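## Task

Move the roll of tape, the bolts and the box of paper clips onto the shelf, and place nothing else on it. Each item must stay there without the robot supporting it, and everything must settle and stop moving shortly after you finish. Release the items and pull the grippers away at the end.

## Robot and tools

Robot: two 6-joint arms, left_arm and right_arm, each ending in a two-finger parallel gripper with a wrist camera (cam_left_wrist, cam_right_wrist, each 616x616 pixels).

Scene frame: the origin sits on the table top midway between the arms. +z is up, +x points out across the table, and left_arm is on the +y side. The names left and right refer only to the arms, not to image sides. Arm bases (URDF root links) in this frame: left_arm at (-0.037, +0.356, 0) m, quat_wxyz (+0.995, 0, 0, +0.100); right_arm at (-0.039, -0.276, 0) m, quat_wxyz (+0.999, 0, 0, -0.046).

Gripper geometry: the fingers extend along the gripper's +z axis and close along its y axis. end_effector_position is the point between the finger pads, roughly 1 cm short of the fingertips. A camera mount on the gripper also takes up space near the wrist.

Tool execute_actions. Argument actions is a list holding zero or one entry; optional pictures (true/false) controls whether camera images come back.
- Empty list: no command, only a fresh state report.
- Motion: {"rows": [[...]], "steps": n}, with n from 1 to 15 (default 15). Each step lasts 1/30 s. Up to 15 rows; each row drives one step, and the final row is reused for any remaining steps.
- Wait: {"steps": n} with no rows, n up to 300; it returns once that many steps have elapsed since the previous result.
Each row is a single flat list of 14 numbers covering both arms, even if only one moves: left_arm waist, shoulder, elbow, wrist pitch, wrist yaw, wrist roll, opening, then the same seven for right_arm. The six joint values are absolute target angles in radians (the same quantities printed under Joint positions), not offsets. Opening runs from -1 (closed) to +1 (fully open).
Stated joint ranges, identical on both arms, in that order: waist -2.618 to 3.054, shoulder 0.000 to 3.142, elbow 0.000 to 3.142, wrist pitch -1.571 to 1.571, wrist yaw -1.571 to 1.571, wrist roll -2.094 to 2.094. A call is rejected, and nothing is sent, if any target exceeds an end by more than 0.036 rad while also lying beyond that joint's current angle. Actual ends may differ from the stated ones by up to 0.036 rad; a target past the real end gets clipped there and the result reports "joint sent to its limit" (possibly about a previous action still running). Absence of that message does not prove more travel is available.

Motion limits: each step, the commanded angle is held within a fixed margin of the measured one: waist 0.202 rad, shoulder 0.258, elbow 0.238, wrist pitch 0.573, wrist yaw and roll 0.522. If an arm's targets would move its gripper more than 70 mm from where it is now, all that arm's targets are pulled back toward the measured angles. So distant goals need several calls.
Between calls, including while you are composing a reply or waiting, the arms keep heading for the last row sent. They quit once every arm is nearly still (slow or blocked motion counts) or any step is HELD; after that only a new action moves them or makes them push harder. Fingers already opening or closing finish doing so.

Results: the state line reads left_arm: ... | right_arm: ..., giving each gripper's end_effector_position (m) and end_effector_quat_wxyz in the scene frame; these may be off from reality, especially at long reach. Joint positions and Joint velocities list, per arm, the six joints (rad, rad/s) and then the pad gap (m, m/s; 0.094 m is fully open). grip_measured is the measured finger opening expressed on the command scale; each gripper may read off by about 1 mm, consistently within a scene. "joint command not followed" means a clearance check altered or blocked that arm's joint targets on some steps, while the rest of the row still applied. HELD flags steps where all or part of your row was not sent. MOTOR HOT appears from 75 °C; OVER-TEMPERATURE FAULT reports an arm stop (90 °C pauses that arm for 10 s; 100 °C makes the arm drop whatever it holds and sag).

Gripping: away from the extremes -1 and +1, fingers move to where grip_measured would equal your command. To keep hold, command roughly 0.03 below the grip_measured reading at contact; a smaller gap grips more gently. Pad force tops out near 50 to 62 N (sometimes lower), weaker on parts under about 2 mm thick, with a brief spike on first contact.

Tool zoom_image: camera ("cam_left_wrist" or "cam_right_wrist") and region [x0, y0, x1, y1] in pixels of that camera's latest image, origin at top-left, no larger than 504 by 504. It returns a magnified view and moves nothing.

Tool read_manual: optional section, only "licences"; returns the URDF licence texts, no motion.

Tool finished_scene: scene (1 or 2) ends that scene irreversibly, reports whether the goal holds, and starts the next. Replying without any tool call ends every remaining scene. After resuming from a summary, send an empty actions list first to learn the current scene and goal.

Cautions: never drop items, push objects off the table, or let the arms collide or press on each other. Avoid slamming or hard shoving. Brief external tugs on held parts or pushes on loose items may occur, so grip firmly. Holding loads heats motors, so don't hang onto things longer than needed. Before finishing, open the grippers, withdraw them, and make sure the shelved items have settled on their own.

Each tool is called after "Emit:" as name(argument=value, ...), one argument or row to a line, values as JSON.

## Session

Emit:
execute_actions(
  actions=[],
)

Scene clock: 0.00 s of 5100.00 s.
left_arm: end_effector_position=(+0.0996, +0.3973, +0.1525) grip_measured=+1.000 end_effector_quat_wxyz=(+0.041, -0.389, +0.918, +0.056) | right_arm: end_effector_position=(+0.0796, -0.4779, +0.1409) grip_measured=+1.000 end_effector_quat_wxyz=(+0.020, -0.481, +0.876, +0.022)
Joint positions: left_arm=[-0.077  1.022  1.003 -1.503 -0.13  -0.676  0.094] | right_arm=[-0.983  1.468  1.258 -1.406 -0.04  -2.08   0.094]
Joint velocities: left_arm=[ 0.002  0.002  0.007 -0.007  0.051 -0.051  0.   ] | right_arm=[ 0.002 -0.012  0.002 -0.066  0.007 -0.051  0.   ]
Motor temperatures (°C, as the motors report them): left_arm=[30 28 30 30 31 28] | right_arm=[27 30 30 30 29 28]

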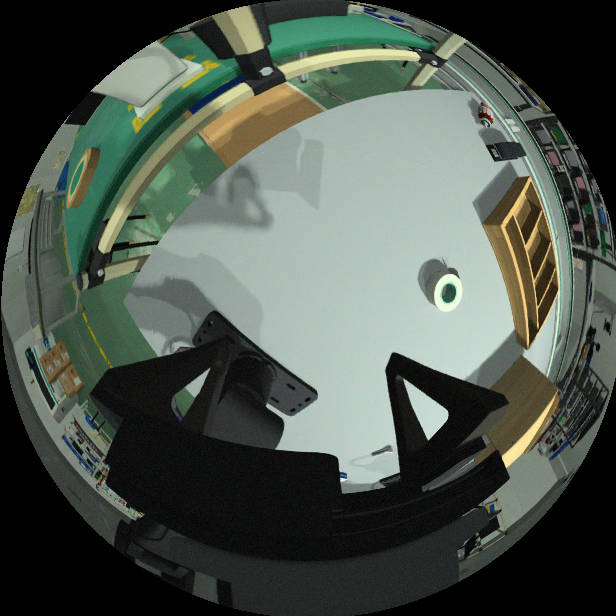

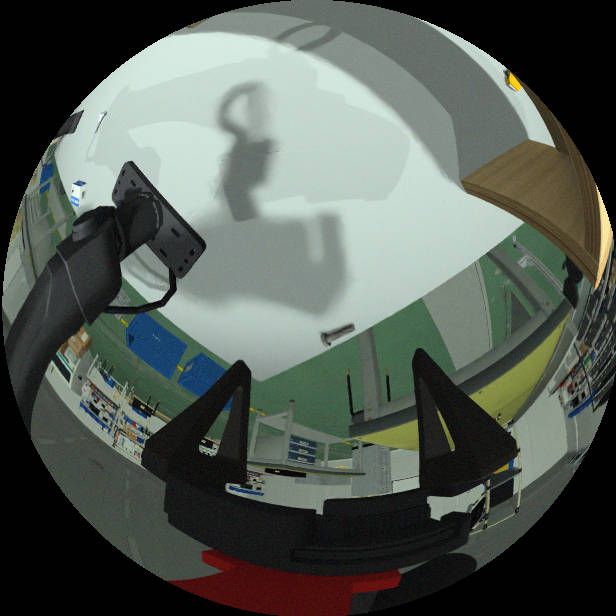

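Overview with both arms.

Emit:
execute_actions(
  actions=[
    {"rows":[[-0.5,1.2,1.3,-1.5,0,0,1,0.3,1.2,1.45,-1.55,0,0,1]]},
  ],
  pictures=false,
)

Emit:
execute_actions(
  actions=[
    {"steps":45},
  ],
)

Scene clock: 0.97 s of 5100.00 s.
left_arm: end_effector_position=(+0.1591, +0.2985, +0.1975) grip_measured=+1.000 end_effector_quat_wxyz=(+0.077, +0.130, +0.988, -0.010) | right_arm: end_effector_position=(+0.1830, -0.2966, +0.2472) grip_measured=+1.000 end_effector_quat_wxyz=(+0.141, -0.318, +0.935, -0.066)
Joint positions: left_arm=[-0.497  1.205  1.278 -1.488 -0.006 -0.035  0.094] | right_arm=[ 0.     1.199  1.45  -1.511  0.005 -0.75   0.094]
Joint velocities: left_arm=[-0.002 -0.002  0.022 -0.081 -0.051  0.139  0.   ] | right_arm=[ 2.127  0.095 -0.007 -0.066 -0.022  2.703  0.   ]
Motor temperatures (°C, as the motors report them): left_arm=[30 28 30 30 31 28] | right_arm=[27 30 30 30 29 28]
Steps of this call (steps 1 to 14: nothing new was sent; steps 15 to 29: all 15 steps of this action). Readings (joint positions):
15: left_arm=[-0.110 1.049 1.037 -1.530 -0.122 -0.601] | right_arm=[-0.966 1.455 1.266 -1.413 -0.026 -2.029]
16: left_arm=[-0.176 1.096 1.102 -1.550 -0.102 -0.511] | right_arm=[-0.930 1.431 1.281 -1.421 -0.016 -1.968]
18: left_arm=[-0.318 1.177 1.225 -1.519 -0.072 -0.334] | right_arm=[-0.831 1.354 1.332 -1.437 -0.008 -1.831]
22: left_arm=[-0.493 1.205 1.278 -1.477 -0.019 -0.137] | right_arm=[-0.539 1.209 1.437 -1.468 0.001 -1.447]
29: the state above

Scene clock: 2.47 s of 5100.00 s.
left_arm: end_effector_position=(+0.1585, +0.2984, +0.1974) grip_measured=+1.000 end_effector_quat_wxyz=(+0.076, +0.143, +0.987, -0.009) | right_arm: end_effector_position=(+0.1724, -0.2312, +0.2444) grip_measured=+1.000 end_effector_quat_wxyz=(+0.138, -0.103, +0.985, +0.017)
Joint positions: left_arm=[-0.497  1.205  1.278 -1.49  -0.005 -0.009  0.094] | right_arm=[ 0.293  1.202  1.45  -1.541 -0.007 -0.008  0.094]
Joint velocities: left_arm=[-0.002 -0.007  0.022  0.037  0.022  0.007  0.   ] | right_arm=[ 0.002  0.007 -0.002  0.007 -0.022 -0.066  0.   ]
Motor temperatures (°C, as the motors report them): left_arm=[30 28 31 30 31 28] | right_arm=[27 30 30 30 29 28]
Steps of this call (steps 1 to 45: the robot went on to your last target). Readings (joint positions):
1: left_arm=[-0.497 1.205 1.278 -1.488 -0.006 -0.030] | right_arm=[0.077 1.201 1.450 -1.512 0.005 -0.650]
2: left_arm=[-0.497 1.205 1.278 -1.488 -0.006 -0.026] | right_arm=[0.154 1.201 1.450 -1.513 0.005 -0.550]
4: left_arm=[-0.497 1.205 1.278 -1.489 -0.005 -0.020] | right_arm=[0.263 1.202 1.450 -1.518 -0.004 -0.365]
8: left_arm=[-0.497 1.205 1.278 -1.490 -0.005 -0.013] | right_arm=[0.293 1.202 1.450 -1.532 -0.007 -0.154]
45: the state above
All arms were judged still, so your last target was given up. Only a new action makes them travel on or press farther. Fingers that are still opening or closing keep moving.

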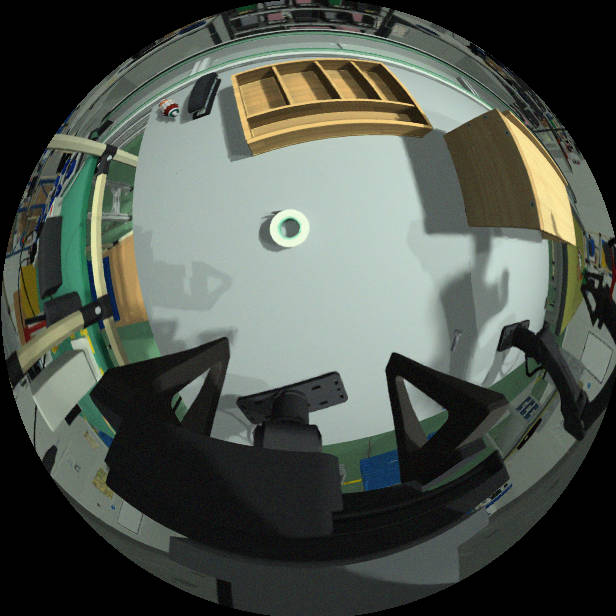

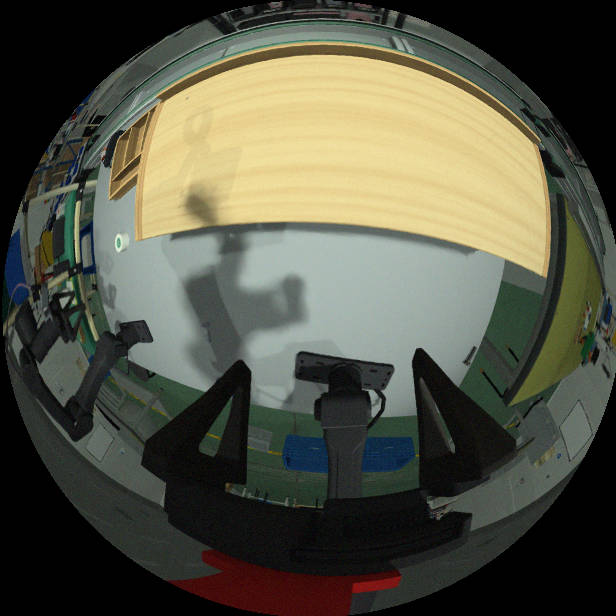

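Emit:
execute_actions(
  actions=[
    {"rows":[[0.3,1.0,1.2,-1.5,0,0,1,-1.195,1.3,1.35,-1.5,0,-0.98,1]]},
  ],
  pictures=false,
)

Emit:
execute_actions(
  actions=[
    {"steps":12},
  ],
  pictures=false,
)

Emit:
execute_actions(
  actions=[
    {"rows":[[0.3,1.0,1.2,-1.5,0,0,1,-1.195,1.635,1.145,-1.076,0,-0.98,0.3]]},
  ],
  pictures=false,
)

Emit:
execute_actions(
  actions=[
    {"steps":15},
  ],
)

Scene clock: 4.90 s of 5100.00 s.
left_arm: end_effector_position=(+0.1163, +0.4403, +0.2108) grip_measured=+1.000 end_effector_quat_wxyz=(+0.136, -0.243, +0.960, +0.037) | right_arm: end_effector_position=(+0.1040, -0.4522, +0.1953) grip_measured=+1.000 end_effector_quat_wxyz=(+0.035, -0.014, +0.998, -0.045)
Joint positions: left_arm=[ 0.291  1.001  1.205 -1.492 -0.006 -0.005  0.094] | right_arm=[-0.801  1.323  1.354 -1.487  0.001 -0.922  0.094]
Joint velocities: left_arm=[-0.017 -0.002  0.002 -0.022  0.022  0.007  0.   ] | right_arm=[-2.156 -0.002 -0.002  0.066  0.125 -0.359  0.   ]
Motor temperatures (°C, as the motors report them): left_arm=[30 28 31 30 31 28] | right_arm=[27 30 30 30 29 28]
Steps of this call (steps 1 to 58: nothing new was sent; steps 59 to 73: all 15 steps of this action). Readings (joint positions):
59: left_arm=[-0.464 1.180 1.259 -1.472 0.011 -0.006] | right_arm=[0.256 1.209 1.442 -1.536 -0.022 -0.097]
60: left_arm=[-0.394 1.137 1.229 -1.462 0.012 -0.005] | right_arm=[0.185 1.221 1.427 -1.529 -0.023 -0.199]
62: left_arm=[-0.235 1.053 1.205 -1.481 0.006 -0.005] | right_arm=[0.035 1.268 1.392 -1.514 -0.018 -0.399]
66: left_arm=[0.074 1.000 1.205 -1.492 0.002 -0.005] | right_arm=[-0.265 1.326 1.355 -1.494 -0.009 -0.731]
73: the state above

Scene clock: 5.30 s of 5100.00 s.
left_arm: end_effector_position=(+0.1164, +0.4401, +0.2108) grip_measured=+1.000 end_effector_quat_wxyz=(+0.136, -0.243, +0.960, +0.036) | right_arm: end_effector_position=(+0.0227, -0.4942, +0.1954) grip_measured=+1.000 end_effector_quat_wxyz=(+0.017, +0.159, +0.986, -0.055)
Joint positions: left_arm=[ 0.291  1.001  1.205 -1.492 -0.005 -0.005  0.094] | right_arm=[-1.195  1.323  1.354 -1.488  0.017 -0.968  0.094]
Joint velocities: left_arm=[-0.007  0.007 -0.002 -0.022  0.022  0.051  0.   ] | right_arm=[-0.012  0.002 -0.012 -0.037 -0.007  0.11   0.   ]
Motor temperatures (°C, as the motors report them): left_arm=[30 28 31 30 31 28] | right_arm=[27 30 30 30 29 28]
Steps of this call (steps 1 to 12: the robot went on to your last target). Readings (joint positions):
1: left_arm=[0.291 1.001 1.205 -1.492 -0.006 -0.005] | right_arm=[-0.877 1.323 1.354 -1.487 0.002 -0.932]
2: left_arm=[0.291 1.001 1.205 -1.492 -0.005 -0.005] | right_arm=[-0.954 1.323 1.354 -1.487 0.002 -0.940]
4: left_arm=[0.291 1.001 1.205 -1.492 -0.005 -0.005] | right_arm=[-1.101 1.323 1.354 -1.486 0.005 -0.951]
8: left_arm=[0.291 1.001 1.205 -1.492 -0.005 -0.005] | right_arm=[-1.195 1.323 1.354 -1.486 0.018 -0.961]
12: the state above

Scene clock: 5.80 s of 5100.00 s.
left_arm: end_effector_position=(+0.1164, +0.4401, +0.2108) grip_measured=+1.000 end_effector_quat_wxyz=(+0.136, -0.243, +0.960, +0.036) | right_arm: end_effector_position=(+0.0354, -0.5377, +0.0648) grip_measured=+0.302 end_effector_quat_wxyz=(-0.019, +0.157, +0.987, +0.019)
Joint positions: left_arm=[ 0.291  1.001  1.205 -1.492 -0.005 -0.005  0.094] | right_arm=[-1.195  1.654  1.137 -1.105  0.017 -0.971  0.061]
Joint velocities: left_arm=[ 0.002 -0.007 -0.002 -0.022  0.007 -0.007  0.   ] | right_arm=[ 0.002 -0.125  0.002  0.11  -0.007  0.037 -0.   ]
Motor temperatures (°C, as the motors report them): left_arm=[30 28 31 30 31 28] | right_arm=[27 30 30 30 29 28]
Steps of this call (steps 1 to 15: all 15 steps of this action). Readings (joint positions):
1: left_arm=[0.291 1.001 1.205 -1.492 -0.005 -0.005] | right_arm=[-1.195 1.333 1.343 -1.466 0.017 -0.969]
2: left_arm=[0.291 1.001 1.205 -1.492 -0.005 -0.005] | right_arm=[-1.195 1.353 1.325 -1.430 0.017 -0.969]
4: left_arm=[0.291 1.001 1.205 -1.492 -0.005 -0.005] | right_arm=[-1.195 1.435 1.281 -1.351 0.017 -0.969]
8: left_arm=[0.291 1.001 1.205 -1.492 -0.005 -0.005] | right_arm=[-1.195 1.631 1.176 -1.178 0.017 -0.969]
15: the state above

Scene clock: 6.30 s of 5100.00 s.
left_arm: end_effector_position=(+0.1164, +0.4401, +0.2108) grip_measured=+1.000 end_effector_quat_wxyz=(+0.136, -0.243, +0.960, +0.036) | right_arm: end_effector_position=(+0.0368, -0.5426, +0.0659) grip_measured=+0.302 end_effector_quat_wxyz=(-0.013, +0.157, +0.987, +0.008)
Joint positions: left_arm=[ 0.291  1.001  1.205 -1.492 -0.005 -0.005  0.094] | right_arm=[-1.195  1.648  1.137 -1.085  0.017 -0.972  0.061]
Joint velocities: left_arm=[-0.002  0.007  0.012 -0.022  0.037 -0.022  0.   ] | right_arm=[-0.022  0.017 -0.002  0.007 -0.037  0.022 -0.   ]
Motor temperatures (°C, as the motors report them): left_arm=[30 28 31 30 31 28] | right_arm=[27 30 30 30 29 28]
Steps of this call (steps 1 to 15: the robot went on to your last target). Readings (joint positions):
1: left_arm=[0.291 1.001 1.205 -1.492 -0.005 -0.005] | right_arm=[-1.195 1.650 1.137 -1.100 0.017 -0.971]
2: left_arm=[0.291 1.001 1.205 -1.492 -0.005 -0.005] | right_arm=[-1.195 1.649 1.137 -1.097 0.017 -0.971]
4: left_arm=[0.291 1.001 1.205 -1.492 -0.005 -0.005] | right_arm=[-1.195 1.648 1.137 -1.092 0.017 -0.971]
8: left_arm=[0.291 1.001 1.205 -1.492 -0.005 -0.005] | right_arm=[-1.195 1.648 1.137 -1.088 0.017 -0.971]
15: the state above

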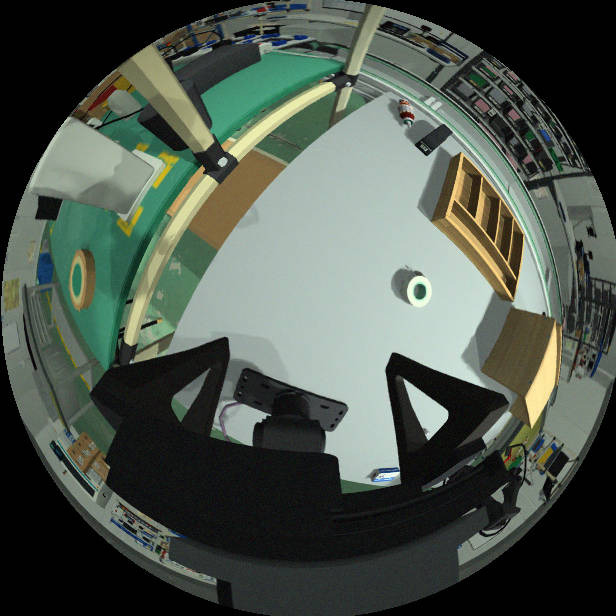

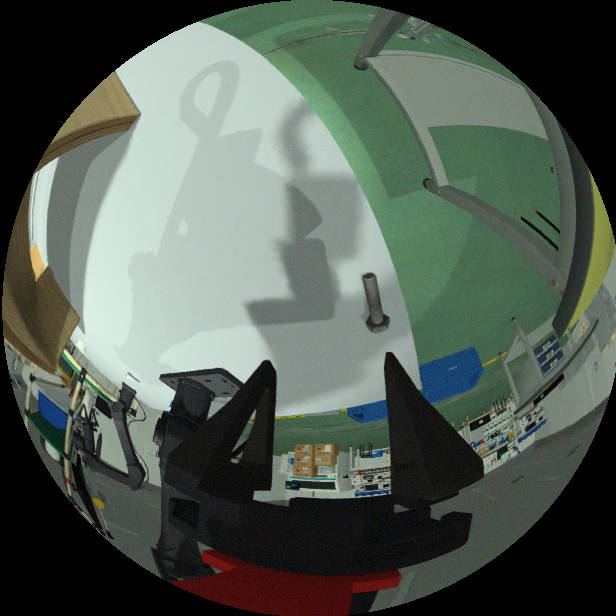

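Emit:
execute_actions(
  actions=[
    {"rows":[[0.3,1.0,1.2,-1.5,0,0,1,-1.26,1.785,1.157,-0.934,0,-1.2,0.3]]},
  ],
  pictures=false,
)

Emit:
execute_actions(
  actions=[
    {"steps":15},
  ],
)

Scene clock: 7.83 s of 5100.00 s.
left_arm: end_effector_position=(+0.1164, +0.4400, +0.2108) grip_measured=+1.000 end_effector_quat_wxyz=(+0.137, -0.243, +0.960, +0.036) | right_arm: end_effector_position=(+0.0270, -0.5730, +0.0269) grip_measured=+0.302 end_effector_quat_wxyz=(-0.009, +0.083, +0.996, +0.010)
Joint positions: left_arm=[ 0.291  1.001  1.205 -1.492 -0.004 -0.005  0.094] | right_arm=[-1.257  1.797  1.146 -0.945  0.011 -1.183  0.061]
Joint velocities: left_arm=[ 0.007  0.002 -0.017 -0.022 -0.022 -0.007  0.   ] | right_arm=[-0.012 -0.002 -0.022 -0.037  0.037 -0.022 -0.   ]
Motor temperatures (°C, as the motors report them): left_arm=[30 28 31 30 31 28] | right_arm=[27 30 31 30 29 28]
Steps of this call (steps 1 to 15: the robot went on to your last target; steps 16 to 31: nothing new was sent; steps 32 to 46: all 15 steps of this action). Readings (joint positions):
32: left_arm=[0.291 1.001 1.205 -1.492 -0.004 -0.005] | right_arm=[-1.202 1.662 1.139 -1.076 0.013 -1.009]
33: left_arm=[0.291 1.001 1.205 -1.492 -0.004 -0.005] | right_arm=[-1.216 1.688 1.144 -1.052 0.011 -1.047]
35: left_arm=[0.291 1.001 1.205 -1.492 -0.004 -0.005] | right_arm=[-1.244 1.750 1.146 -1.001 0.011 -1.099]
39: left_arm=[0.291 1.001 1.205 -1.492 -0.004 -0.005] | right_arm=[-1.257 1.798 1.146 -0.964 0.011 -1.153]
46: the state above

Scene clock: 8.33 s of 5100.00 s.
left_arm: end_effector_position=(+0.1164, +0.4400, +0.2108) grip_measured=+1.000 end_effector_quat_wxyz=(+0.137, -0.243, +0.960, +0.036) | right_arm: end_effector_position=(+0.0272, -0.5738, +0.0268) grip_measured=+0.302 end_effector_quat_wxyz=(-0.008, +0.079, +0.997, +0.009)
Joint positions: left_arm=[ 0.291  1.001  1.205 -1.492 -0.004 -0.005  0.094] | right_arm=[-1.257  1.797  1.146 -0.941  0.011 -1.191  0.061]
Joint velocities: left_arm=[ 0.002 -0.012 -0.017 -0.022 -0.022 -0.007  0.   ] | right_arm=[-0.007 -0.002  0.002  0.022  0.066  0.081  0.   ]
Motor temperatures (°C, as the motors report them): left_arm=[30 28 31 30 31 28] | right_arm=[27 30 31 30 29 28]
Steps of this call (steps 1 to 15: the robot went on to your last target). Readings (joint positions):
1: left_arm=[0.291 1.001 1.205 -1.492 -0.004 -0.005] | right_arm=[-1.257 1.797 1.146 -0.944 0.011 -1.185]
2: left_arm=[0.291 1.001 1.205 -1.492 -0.004 -0.005] | right_arm=[-1.257 1.797 1.146 -0.943 0.011 -1.186]
4: left_arm=[0.291 1.001 1.205 -1.492 -0.004 -0.005] | right_arm=[-1.257 1.797 1.146 -0.943 0.011 -1.188]
8: left_arm=[0.291 1.001 1.205 -1.492 -0.004 -0.005] | right_arm=[-1.257 1.797 1.146 -0.942 0.011 -1.190]
15: the state above
All arms were judged still, so your last target was given up. Only a new action makes them travel on or press farther. Fingers that are still opening or closing keep moving.

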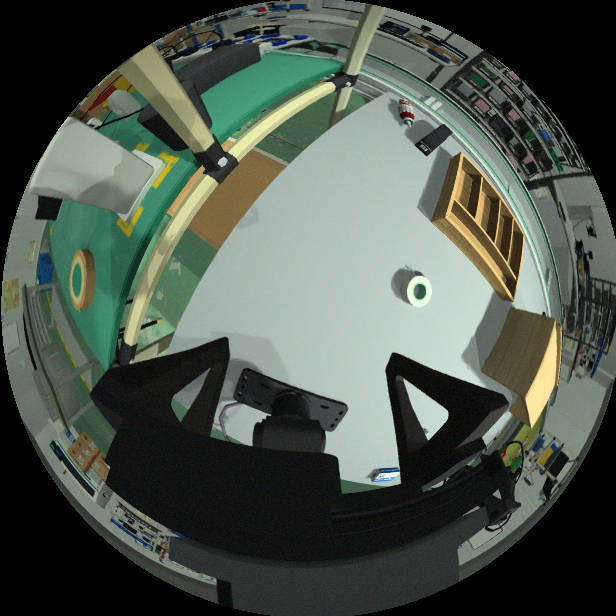

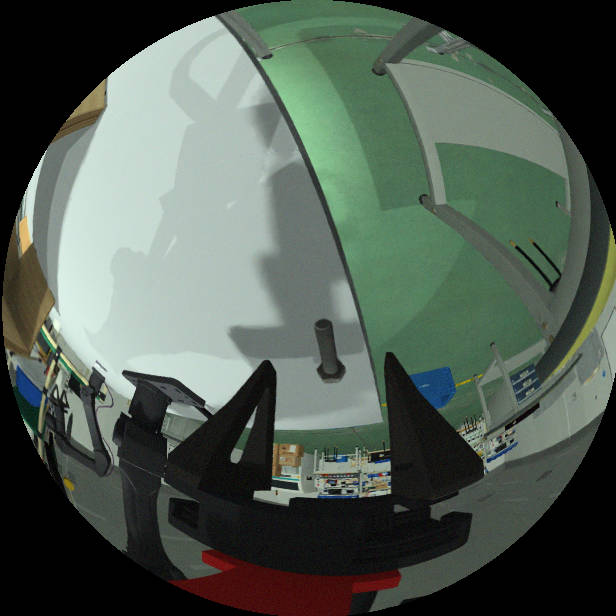

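Emit:
execute_actions(
  actions=[
    {"rows":[[0.3,1.0,1.2,-1.5,0,0,1,-1.22,1.81,1.118,-0.88,0,-1.33,0.3],[0.3,1.0,1.2,-1.5,0,0,1,-1.22,1.81,1.118,-0.88,0,-1.33,0.3],[0.3,1.0,1.2,-1.5,0,0,1,-1.22,1.81,1.118,-0.88,0,-1.33,0.3],[0.3,1.0,1.2,-1.5,0,0,1,-1.22,1.81,1.118,-0.88,0,-1.33,0.3],[0.3,1.0,1.2,-1.5,0,0,1,-1.22,1.81,1.118,-0.88,0,-1.33,0.3],[0.3,1.0,1.2,-1.5,0,0,1,-1.22,1.81,1.118,-0.88,0,-1.33,0.3],[0.3,1.0,1.2,-1.5,0,0,1,-1.22,1.81,1.118,-0.88,0,-1.33,0.3],[0.3,1.0,1.2,-1.5,0,0,1,-1.22,1.81,1.118,-0.88,0,-1.33,0.3],[0.3,1.0,1.2,-1.5,0,0,1,-1.22,1.81,1.118,-0.88,0,-1.33,0.3],[0.3,1.0,1.2,-1.5,0,0,1,-1.22,1.81,1.118,-0.88,0,-1.33,-0.4]]},
  ],
)

Emit:
execute_actions(
  actions=[
    {"rows":[[0.3,1.0,1.2,-1.5,0,0,1,-1.22,1.81,1.118,-0.88,0,-1.33,-0.85]]},
  ],
)

Scene clock: 10.53 s of 5100.00 s.
left_arm: end_effector_position=(+0.1164, +0.4400, +0.2108) grip_measured=+1.000 end_effector_quat_wxyz=(+0.137, -0.243, +0.960, +0.036) | right_arm: end_effector_position=(+0.0394, -0.5828, +0.0256) grip_measured=-0.397 end_effector_quat_wxyz=(-0.002, +0.001, +1.000, -0.015)
Joint positions: left_arm=[ 0.291  1.001  1.205 -1.492 -0.004 -0.005  0.094] | right_arm=[-1.226  1.797  1.14  -0.887  0.011 -1.317  0.028]
Joint velocities: left_arm=[ 0.002  0.007 -0.022  0.051 -0.022 -0.022  0.   ] | right_arm=[ 0.012 -0.017 -0.012  0.037 -0.022 -0.007 -0.002]
Motor temperatures (°C, as the motors report them): left_arm=[30 28 31 30 31 28] | right_arm=[27 31 31 30 29 28]
Steps of this call (steps 1 to 51: nothing new was sent; steps 52 to 66: all 15 steps of this action). Readings (joint positions):
52: left_arm=[0.291 1.001 1.205 -1.492 -0.004 -0.005] | right_arm=[-1.255 1.797 1.145 -0.935 0.011 -1.213]
53: left_arm=[0.291 1.001 1.205 -1.492 -0.004 -0.005] | right_arm=[-1.248 1.797 1.143 -0.925 0.011 -1.235]
55: left_arm=[0.291 1.001 1.205 -1.492 -0.004 -0.005] | right_arm=[-1.234 1.797 1.141 -0.910 0.011 -1.267]
59: left_arm=[0.291 1.001 1.205 -1.492 -0.004 -0.005] | right_arm=[-1.226 1.797 1.140 -0.895 0.011 -1.300]
66: the state above

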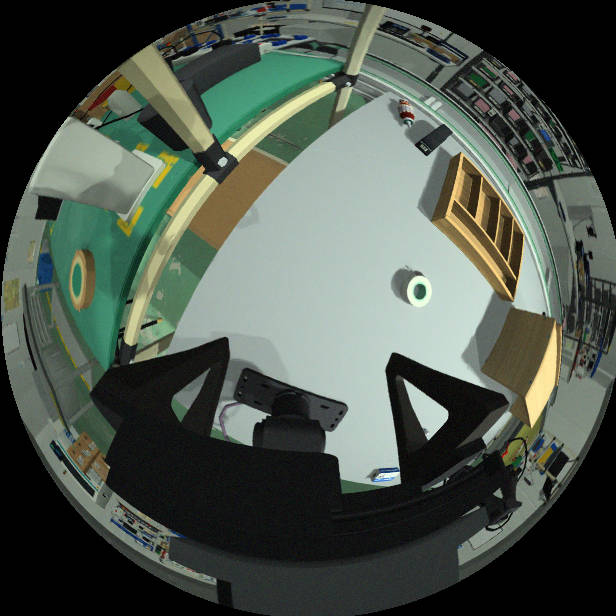

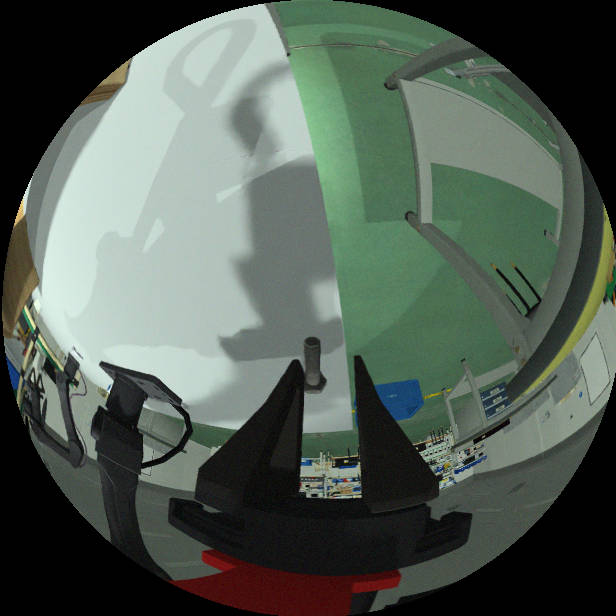

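Scene clock: 11.03 s of 5100.00 s.
left_arm: end_effector_position=(+0.1164, +0.4400, +0.2108) grip_measured=+1.000 end_effector_quat_wxyz=(+0.137, -0.243, +0.960, +0.036) | right_arm: end_effector_position=(+0.0395, -0.5832, +0.0256) grip_measured=-0.848 end_effector_quat_wxyz=(-0.002, -0.002, +1.000, -0.015)
Joint positions: left_arm=[ 0.291  1.001  1.205 -1.492 -0.004 -0.005  0.094] | right_arm=[-1.226  1.797  1.14  -0.886  0.011 -1.322  0.007]
Joint velocities: left_arm=[-0.012 -0.002  0.002  0.037 -0.051 -0.022  0.   ] | right_arm=[ 0.007  0.007 -0.017  0.007 -0.007 -0.037 -0.001]
Motor temperatures (°C, as the motors report them): left_arm=[30 28 31 30 31 28] | right_arm=[27 31 31 30 29 28]
Steps of this call (steps 1 to 15: all 15 steps of this action). Readings (joint positions):
1: left_arm=[0.291 1.001 1.205 -1.492 -0.004 -0.005] | right_arm=[-1.226 1.797 1.140 -0.887 0.011 -1.318]
2: left_arm=[0.291 1.001 1.205 -1.492 -0.004 -0.005] | right_arm=[-1.226 1.797 1.140 -0.887 0.011 -1.319]
4: left_arm=[0.291 1.001 1.205 -1.492 -0.004 -0.005] | right_arm=[-1.226 1.797 1.140 -0.886 0.011 -1.320]
8: left_arm=[0.291 1.001 1.205 -1.492 -0.004 -0.005] | right_arm=[-1.226 1.797 1.140 -0.886 0.011 -1.321]
15: the state above

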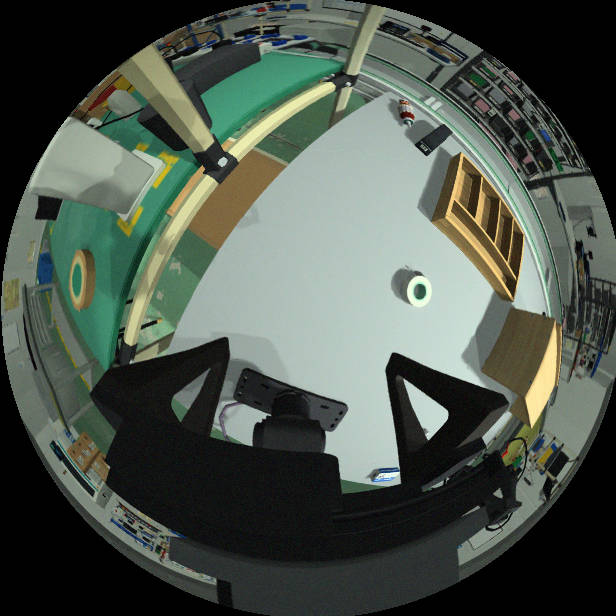

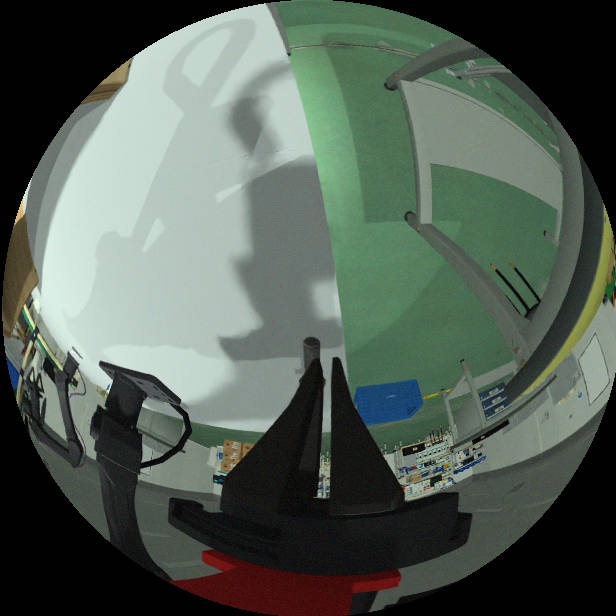

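Emit:
execute_actions(
  actions=[
    {"rows":[[0.3,1.0,1.2,-1.5,0,0,1,-1.22,1.80,1.14,-0.88,0,-1.33,-0.2],[0.3,1.0,1.2,-1.5,0,0,1,-1.22,1.80,1.14,-0.88,0,-1.33,-0.2],[0.3,1.0,1.2,-1.5,0,0,1,-1.22,1.80,1.14,-0.88,0,-1.33,-0.2],[0.3,1.0,1.2,-1.5,0,0,1,-1.22,1.80,1.14,-0.88,0,-1.33,-0.2],[0.3,1.0,1.2,-1.5,0,0,1,-1.22,1.80,1.14,-0.88,0,-1.33,-0.2],[0.3,1.0,1.2,-1.5,0,0,1,-1.22,1.78,1.12,-0.88,0,-1.33,-0.2],[0.3,1.0,1.2,-1.5,0,0,1,-1.22,1.78,1.12,-0.88,0,-1.33,-0.2],[0.3,1.0,1.2,-1.5,0,0,1,-1.22,1.78,1.12,-0.88,0,-1.33,-0.2],[0.3,1.0,1.2,-1.5,0,0,1,-1.22,1.79,1.05,-0.82,0,-1.33,-0.2]]},
  ],
  pictures=false,
)

Emit:
execute_actions(
  actions=[
    {"steps":12},
  ],
)

Scene clock: 13.20 s of 5100.00 s.
left_arm: end_effector_position=(+0.1164, +0.4400, +0.2108) grip_measured=+1.000 end_effector_quat_wxyz=(+0.137, -0.243, +0.960, +0.036) | right_arm: end_effector_position=(+0.0354, -0.5676, +0.0094) grip_measured=-0.202 end_effector_quat_wxyz=(-0.006, -0.002, +1.000, -0.001)
Joint positions: left_arm=[ 0.291  1.001  1.205 -1.492 -0.004 -0.005  0.094] | right_arm=[-1.226  1.792  1.064 -0.842  0.011 -1.323  0.037]
Joint velocities: left_arm=[ 0.007 -0.002 -0.002 -0.051 -0.066 -0.037  0.   ] | right_arm=[ 0.002 -0.017 -0.002 -0.051 -0.007  0.022 -0.   ]
Motor temperatures (°C, as the motors report them): left_arm=[30 28 31 30 31 28] | right_arm=[27 31 31 30 29 28]
Steps of this call (steps 1 to 15: the robot went on to your last target; steps 16 to 50: nothing new was sent; steps 51 to 65: all 15 steps of this action). Readings (joint positions):
51: left_arm=[0.291 1.001 1.205 -1.492 -0.004 -0.005] | right_arm=[-1.226 1.797 1.140 -0.886 0.011 -1.322]
52: left_arm=[0.291 1.001 1.205 -1.492 -0.004 -0.005] | right_arm=[-1.226 1.797 1.140 -0.886 0.011 -1.322]
54: left_arm=[0.291 1.001 1.205 -1.492 -0.004 -0.005] | right_arm=[-1.226 1.797 1.140 -0.885 0.011 -1.322]
58: left_arm=[0.291 1.001 1.205 -1.492 -0.004 -0.005] | right_arm=[-1.226 1.797 1.140 -0.885 0.011 -1.322]
65: the state above

Scene clock: 13.60 s of 5100.00 s.
left_arm: end_effector_position=(+0.1164, +0.4400, +0.2108) grip_measured=+1.000 end_effector_quat_wxyz=(+0.137, -0.243, +0.960, +0.036) | right_arm: end_effector_position=(+0.0364, -0.5712, +0.0094) grip_measured=-0.202 end_effector_quat_wxyz=(-0.004, -0.002, +1.000, -0.009)
Joint positions: left_arm=[ 0.291  1.001  1.205 -1.492 -0.004 -0.005  0.094] | right_arm=[-1.226  1.792  1.064 -0.827  0.011 -1.323  0.037]
Joint velocities: left_arm=[ 0.002 -0.002  0.007 -0.022  0.066 -0.022  0.   ] | right_arm=[-0.007 -0.012 -0.007 -0.022 -0.007  0.051  0.   ]
Motor temperatures (°C, as the motors report them): left_arm=[30 28 31 30 31 28] | right_arm=[27 31 31 30 29 28]
Steps of this call (steps 1 to 12: the robot went on to your last target). Readings (joint positions):
1: left_arm=[0.291 1.001 1.205 -1.492 -0.004 -0.005] | right_arm=[-1.226 1.792 1.064 -0.842 0.011 -1.323]
2: left_arm=[0.291 1.001 1.205 -1.492 -0.004 -0.005] | right_arm=[-1.226 1.792 1.064 -0.838 0.011 -1.323]
4: left_arm=[0.291 1.001 1.205 -1.492 -0.004 -0.005] | right_arm=[-1.226 1.792 1.064 -0.833 0.011 -1.323]
8: left_arm=[0.291 1.001 1.205 -1.492 -0.004 -0.005] | right_arm=[-1.226 1.792 1.064 -0.828 0.011 -1.323]
12: the state above

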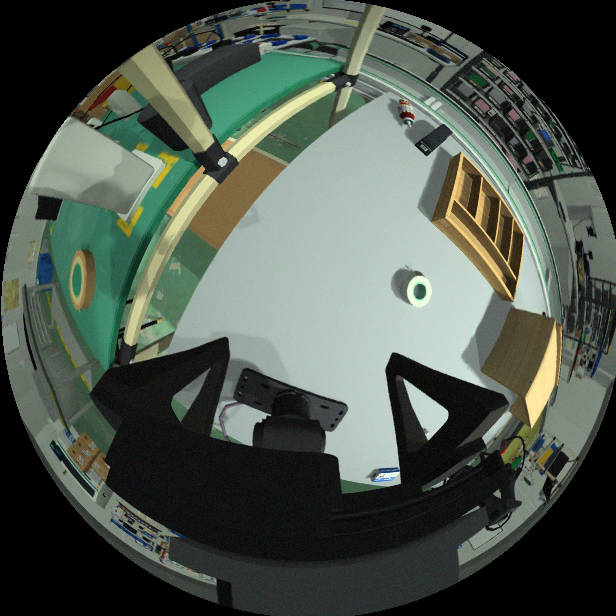

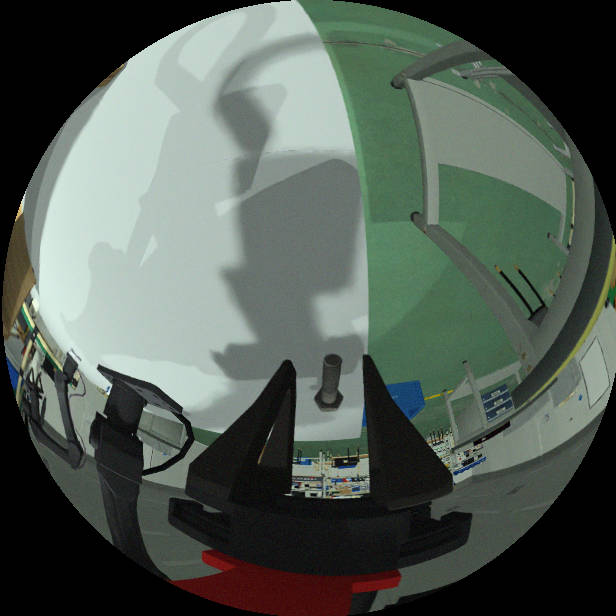

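Emit:
execute_actions(
  actions=[
    {"rows":[[0.3,1.0,1.2,-1.5,0,0,1,-1.22,1.79,1.05,-0.82,0,-1.33,-0.9]]},
  ],
)

Scene clock: 22.10 s of 5100.00 s.
left_arm: end_effector_position=(+0.1164, +0.4400, +0.2108) grip_measured=+1.000 end_effector_quat_wxyz=(+0.137, -0.243, +0.960, +0.036) | right_arm: end_effector_position=(+0.0367, -0.5724, +0.0111) grip_measured=-0.896 end_effector_quat_wxyz=(-0.003, -0.002, +1.000, -0.013)
Joint positions: left_arm=[ 0.291  1.001  1.205 -1.492 -0.004 -0.005  0.094] | right_arm=[-1.226  1.786  1.064 -0.824  0.011 -1.323  0.005]
Joint velocities: left_arm=[-0.007  0.002  0.007  0.037 -0.081 -0.037  0.   ] | right_arm=[-0.007 -0.007 -0.007 -0.007  0.007  0.066 -0.001]
Motor temperatures (°C, as the motors report them): left_arm=[30 28 31 30 31 28] | right_arm=[27 32 31 30 29 28]
Steps of this call (steps 1 to 30: the robot went on to your last target; steps 31 to 90: nothing new was sent; then 5.00 s passed at rest; steps 91 to 105: all 15 steps of this action). Readings (joint positions):
91: left_arm=[0.291 1.001 1.205 -1.492 -0.004 -0.005] | right_arm=[-1.226 1.792 1.064 -0.825 0.011 -1.323]
92: left_arm=[0.291 1.001 1.205 -1.492 -0.004 -0.005] | right_arm=[-1.226 1.792 1.064 -0.825 0.011 -1.323]
94: left_arm=[0.291 1.001 1.205 -1.492 -0.004 -0.005] | right_arm=[-1.226 1.792 1.064 -0.825 0.011 -1.323]
98: left_arm=[0.291 1.001 1.205 -1.492 -0.004 -0.005] | right_arm=[-1.226 1.788 1.064 -0.825 0.011 -1.323]
105: the state above

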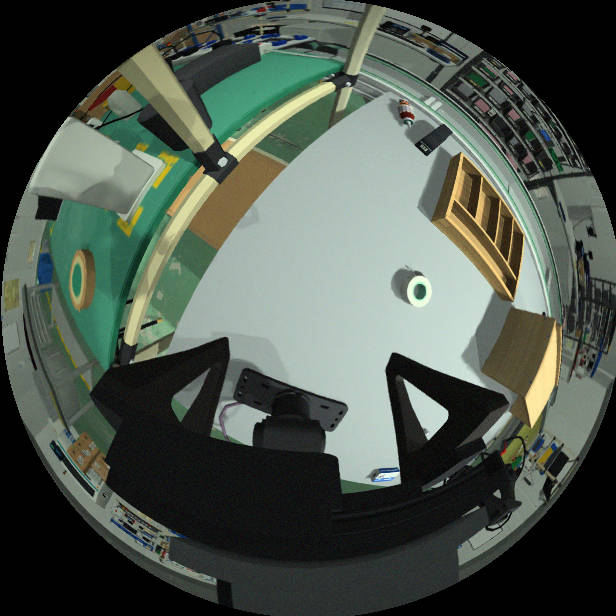

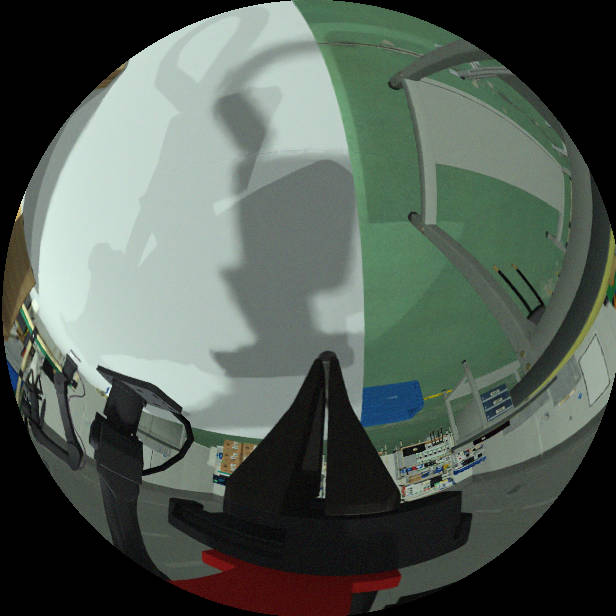

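Emit:
execute_actions(
  actions=[
    {"rows":[[0.3,1.0,1.2,-1.5,0,0,1,-1.22,1.79,1.05,-0.82,0,-1.33,-0.2],[0.3,1.0,1.2,-1.5,0,0,1,-1.22,1.79,1.05,-0.82,0,-1.33,-0.2],[0.3,1.0,1.2,-1.5,0,0,1,-1.22,1.79,1.05,-0.82,0,-1.33,-0.2],[0.3,1.0,1.2,-1.5,0,0,1,-1.22,1.79,1.05,-0.82,0,-1.33,-0.2],[0.3,1.0,1.2,-1.5,0,0,1,-1.22,1.79,1.05,-0.82,0,-1.33,-0.2],[0.3,1.0,1.2,-1.5,0,0,1,-1.29,1.78,1.05,-0.82,0,-1.38,-0.2]]},
  ],
)

Scene clock: 23.87 s of 5100.00 s.
left_arm: end_effector_position=(+0.1164, +0.4400, +0.2108) grip_measured=+1.000 end_effector_quat_wxyz=(+0.137, -0.243, +0.960, +0.036) | right_arm: end_effector_position=(+0.0186, -0.5770, +0.0111) grip_measured=-0.202 end_effector_quat_wxyz=(-0.001, +0.008, +1.000, -0.014)
Joint positions: left_arm=[ 0.291  1.001  1.205 -1.492 -0.004 -0.005  0.094] | right_arm=[-1.289  1.786  1.064 -0.822  0.008 -1.366  0.037]
Joint velocities: left_arm=[ 0.007 -0.007 -0.017  0.051 -0.022  0.022  0.   ] | right_arm=[ 0.007 -0.007 -0.002  0.022  0.051 -0.037  0.001]
Motor temperatures (°C, as the motors report them): left_arm=[30 28 31 30 31 28] | right_arm=[27 32 31 30 29 28]
Steps of this call (steps 1 to 15: the robot went on to your last target; steps 16 to 38: nothing new was sent; steps 39 to 53: all 15 steps of this action). Readings (joint positions):
39: left_arm=[0.291 1.001 1.205 -1.492 -0.004 -0.005] | right_arm=[-1.226 1.786 1.064 -0.824 0.011 -1.323]
40: left_arm=[0.291 1.001 1.205 -1.492 -0.004 -0.005] | right_arm=[-1.226 1.786 1.064 -0.824 0.011 -1.323]
42: left_arm=[0.291 1.001 1.205 -1.492 -0.004 -0.005] | right_arm=[-1.226 1.786 1.064 -0.823 0.011 -1.323]
46: left_arm=[0.291 1.001 1.205 -1.492 -0.004 -0.005] | right_arm=[-1.260 1.786 1.064 -0.822 0.008 -1.347]
53: the state above

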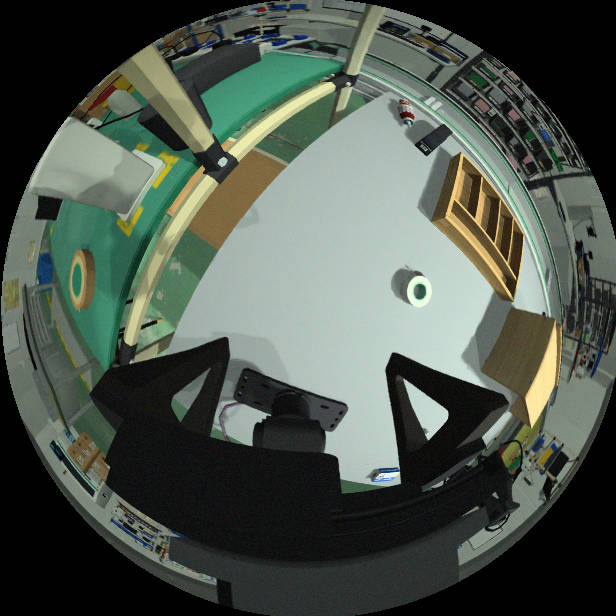

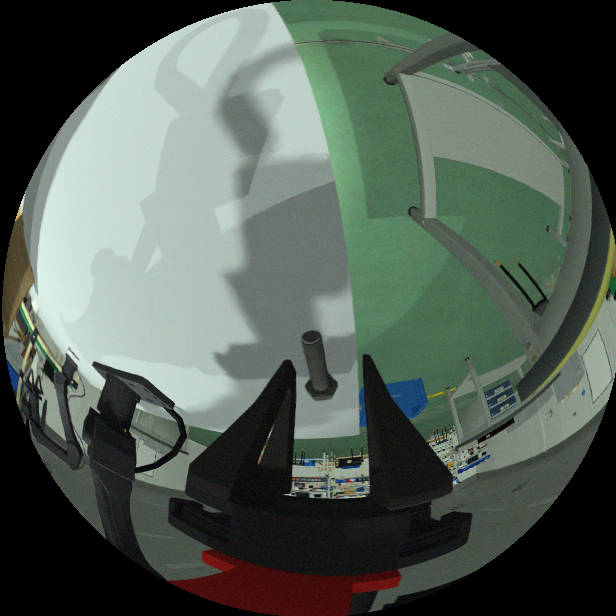

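Emit:
execute_actions(
  actions=[
    {"rows":[[0.3,1.0,1.2,-1.5,0,0,1,-1.29,1.78,1.04,-0.82,0,-1.5,-0.9]]},
  ],
)

Scene clock: 24.67 s of 5100.00 s.
left_arm: end_effector_position=(+0.1164, +0.4400, +0.2108) grip_measured=+1.000 end_effector_quat_wxyz=(+0.137, -0.243, +0.960, +0.036) | right_arm: end_effector_position=(+0.0187, -0.5773, +0.0111) grip_measured=-0.878 end_effector_quat_wxyz=(-0.002, -0.053, +0.998, -0.014)
Joint positions: left_arm=[ 0.291  1.001  1.205 -1.492 -0.004 -0.005  0.094] | right_arm=[-1.289  1.786  1.064 -0.821  0.008 -1.488  0.006]
Joint velocities: left_arm=[-0.007 -0.002  0.002 -0.037 -0.007  0.022  0.   ] | right_arm=[-0.007 -0.012 -0.017 -0.037  0.007 -0.081  0.001]
Motor temperatures (°C, as the motors report them): left_arm=[30 28 31 30 31 28] | right_arm=[27 32 31 30 29 28]
Steps of this call (steps 1 to 9: the robot went on to your last target; steps 10 to 24: all 15 steps of this action). Readings (joint positions):
10: left_arm=[0.291 1.001 1.205 -1.492 -0.004 -0.005] | right_arm=[-1.289 1.786 1.064 -0.822 0.008 -1.391]
11: left_arm=[0.291 1.001 1.205 -1.492 -0.004 -0.005] | right_arm=[-1.289 1.786 1.064 -0.822 0.008 -1.411]
13: left_arm=[0.291 1.001 1.205 -1.492 -0.004 -0.005] | right_arm=[-1.289 1.786 1.064 -0.821 0.008 -1.441]
17: left_arm=[0.291 1.001 1.205 -1.492 -0.004 -0.005] | right_arm=[-1.289 1.786 1.064 -0.821 0.008 -1.471]
24: the state above

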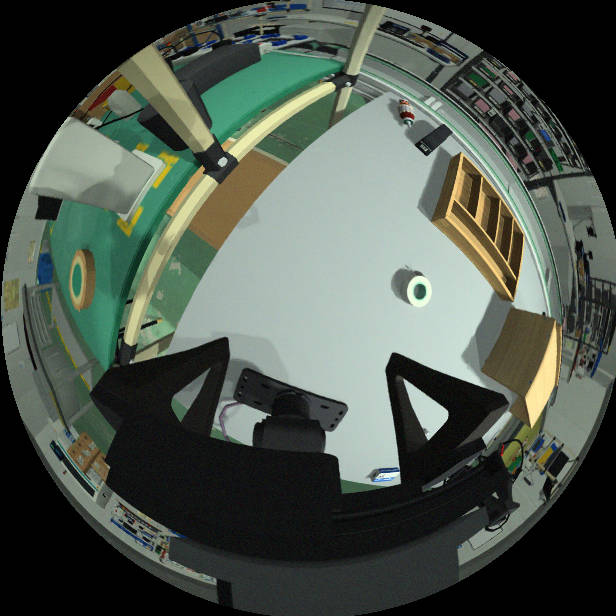

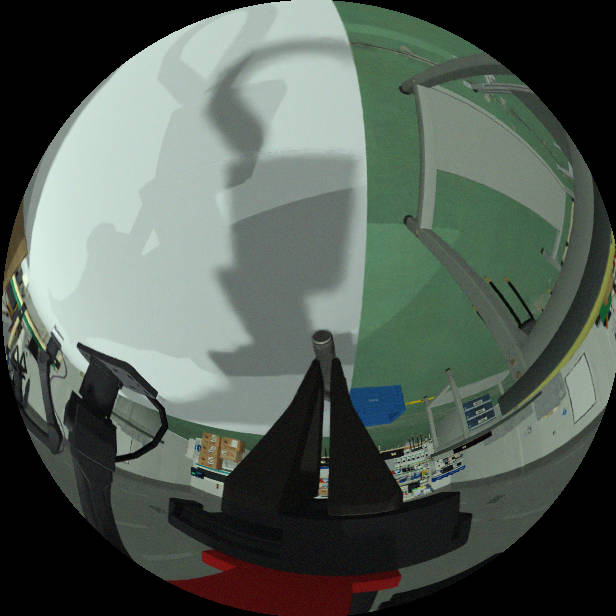

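Emit:
execute_actions(
  actions=[
    {"rows":[[0.3,1.0,1.2,-1.5,0,0,1,-1.29,1.78,1.04,-0.82,0,-1.5,-0.92],[0.3,1.0,1.2,-1.5,0,0,1,-1.29,1.78,1.04,-0.82,0,-1.5,-0.92],[0.3,1.0,1.2,-1.5,0,0,1,-1.29,1.78,1.04,-0.82,0,-1.5,-0.92],[0.3,1.0,1.2,-1.5,0,0,1,-1.29,1.65,1.15,-1.08,0,-1.5,-0.92],[0.3,1.0,1.2,-1.5,0,0,1,-1.29,1.65,1.15,-1.08,0,-1.5,-0.92],[0.3,1.0,1.2,-1.5,0,0,1,-1.29,1.65,1.15,-1.08,0,-1.5,-0.92],[0.3,1.0,1.2,-1.5,0,0,1,-1.29,1.2,1.5,-1.55,0,-1.5,-0.92]]},
  ],
  pictures=false,
)

Emit:
execute_actions(
  actions=[
    {"steps":15},
  ],
)

Scene clock: 26.27 s of 5100.00 s.
left_arm: end_effector_position=(+0.1164, +0.4400, +0.2108) grip_measured=+1.000 end_effector_quat_wxyz=(+0.137, -0.243, +0.960, +0.036) | right_arm: end_effector_position=(+0.0144, -0.5550, +0.2076) grip_measured=-0.878 end_effector_quat_wxyz=(+0.017, -0.054, +0.986, -0.156)
Joint positions: left_arm=[ 0.291  1.001  1.205 -1.492 -0.004 -0.005  0.094] | right_arm=[-1.289  1.357  1.387 -1.287  0.008 -1.492  0.006]
Joint velocities: left_arm=[ 0.002 -0.007  0.002 -0.081 -0.051 -0.007  0.   ] | right_arm=[-0.002 -1.326  0.916 -0.799 -0.037  0.037 -0.   ]
Motor temperatures (°C, as the motors report them): left_arm=[30 28 31 30 31 28] | right_arm=[27 32 31 30 29 28]
Steps of this call (steps 1 to 15: the robot went on to your last target; steps 16 to 33: nothing new was sent; steps 34 to 48: all 15 steps of this action). Readings (joint positions):
34: left_arm=[0.291 1.001 1.205 -1.492 -0.004 -0.005] | right_arm=[-1.289 1.786 1.064 -0.821 0.008 -1.492]
35: left_arm=[0.291 1.001 1.205 -1.492 -0.004 -0.005] | right_arm=[-1.289 1.786 1.064 -0.821 0.008 -1.492]
37: left_arm=[0.291 1.001 1.205 -1.492 -0.004 -0.005] | right_arm=[-1.289 1.776 1.072 -0.850 0.008 -1.492]
41: left_arm=[0.291 1.001 1.205 -1.492 -0.004 -0.005] | right_arm=[-1.289 1.655 1.142 -1.045 0.008 -1.492]
48: the state above

Scene clock: 26.77 s of 5100.00 s.
left_arm: end_effector_position=(+0.1164, +0.4400, +0.2108) grip_measured=+1.000 end_effector_quat_wxyz=(+0.137, -0.243, +0.960, +0.036) | right_arm: end_effector_position=(+0.0032, -0.4963, +0.2622) grip_measured=-0.878 end_effector_quat_wxyz=(+0.019, -0.056, +0.983, -0.173)
Joint positions: left_arm=[ 0.291  1.001  1.205 -1.492 -0.004 -0.005  0.094] | right_arm=[-1.289  1.197  1.504 -1.528  0.008 -1.496  0.006]
Joint velocities: left_arm=[-0.007  0.012 -0.007  0.022  0.007  0.051  0.   ] | right_arm=[-0.027  0.007 -0.007 -0.037 -0.022  0.037  0.   ]
Motor temperatures (°C, as the motors report them): left_arm=[30 28 31 30 31 28] | right_arm=[27 32 31 30 29 28]
Steps of this call (steps 1 to 15: the robot went on to your last target). Readings (joint positions):
1: left_arm=[0.291 1.001 1.205 -1.492 -0.004 -0.005] | right_arm=[-1.289 1.311 1.419 -1.318 0.008 -1.492]
2: left_arm=[0.291 1.001 1.205 -1.492 -0.004 -0.005] | right_arm=[-1.289 1.268 1.448 -1.352 0.008 -1.492]
4: left_arm=[0.291 1.001 1.205 -1.492 -0.004 -0.005] | right_arm=[-1.289 1.199 1.490 -1.413 0.008 -1.494]
8: left_arm=[0.291 1.001 1.205 -1.492 -0.004 -0.005] | right_arm=[-1.289 1.172 1.504 -1.496 0.008 -1.495]
15: the state above

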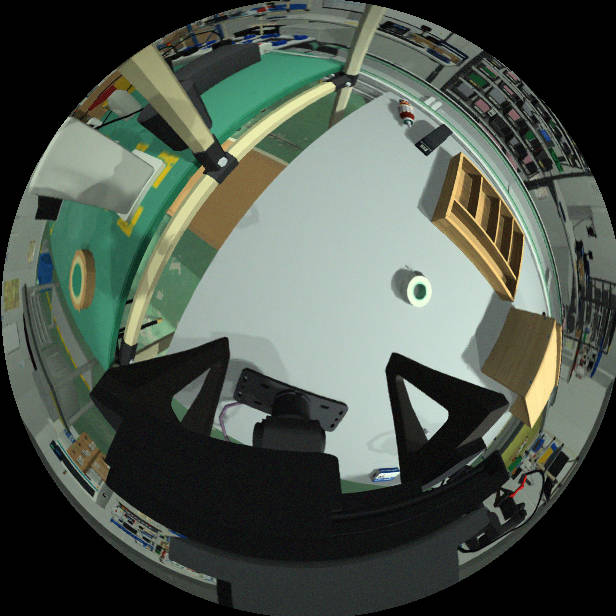

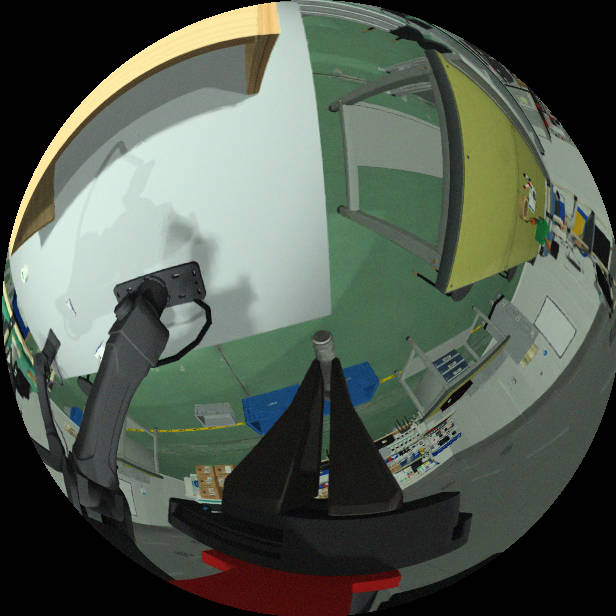

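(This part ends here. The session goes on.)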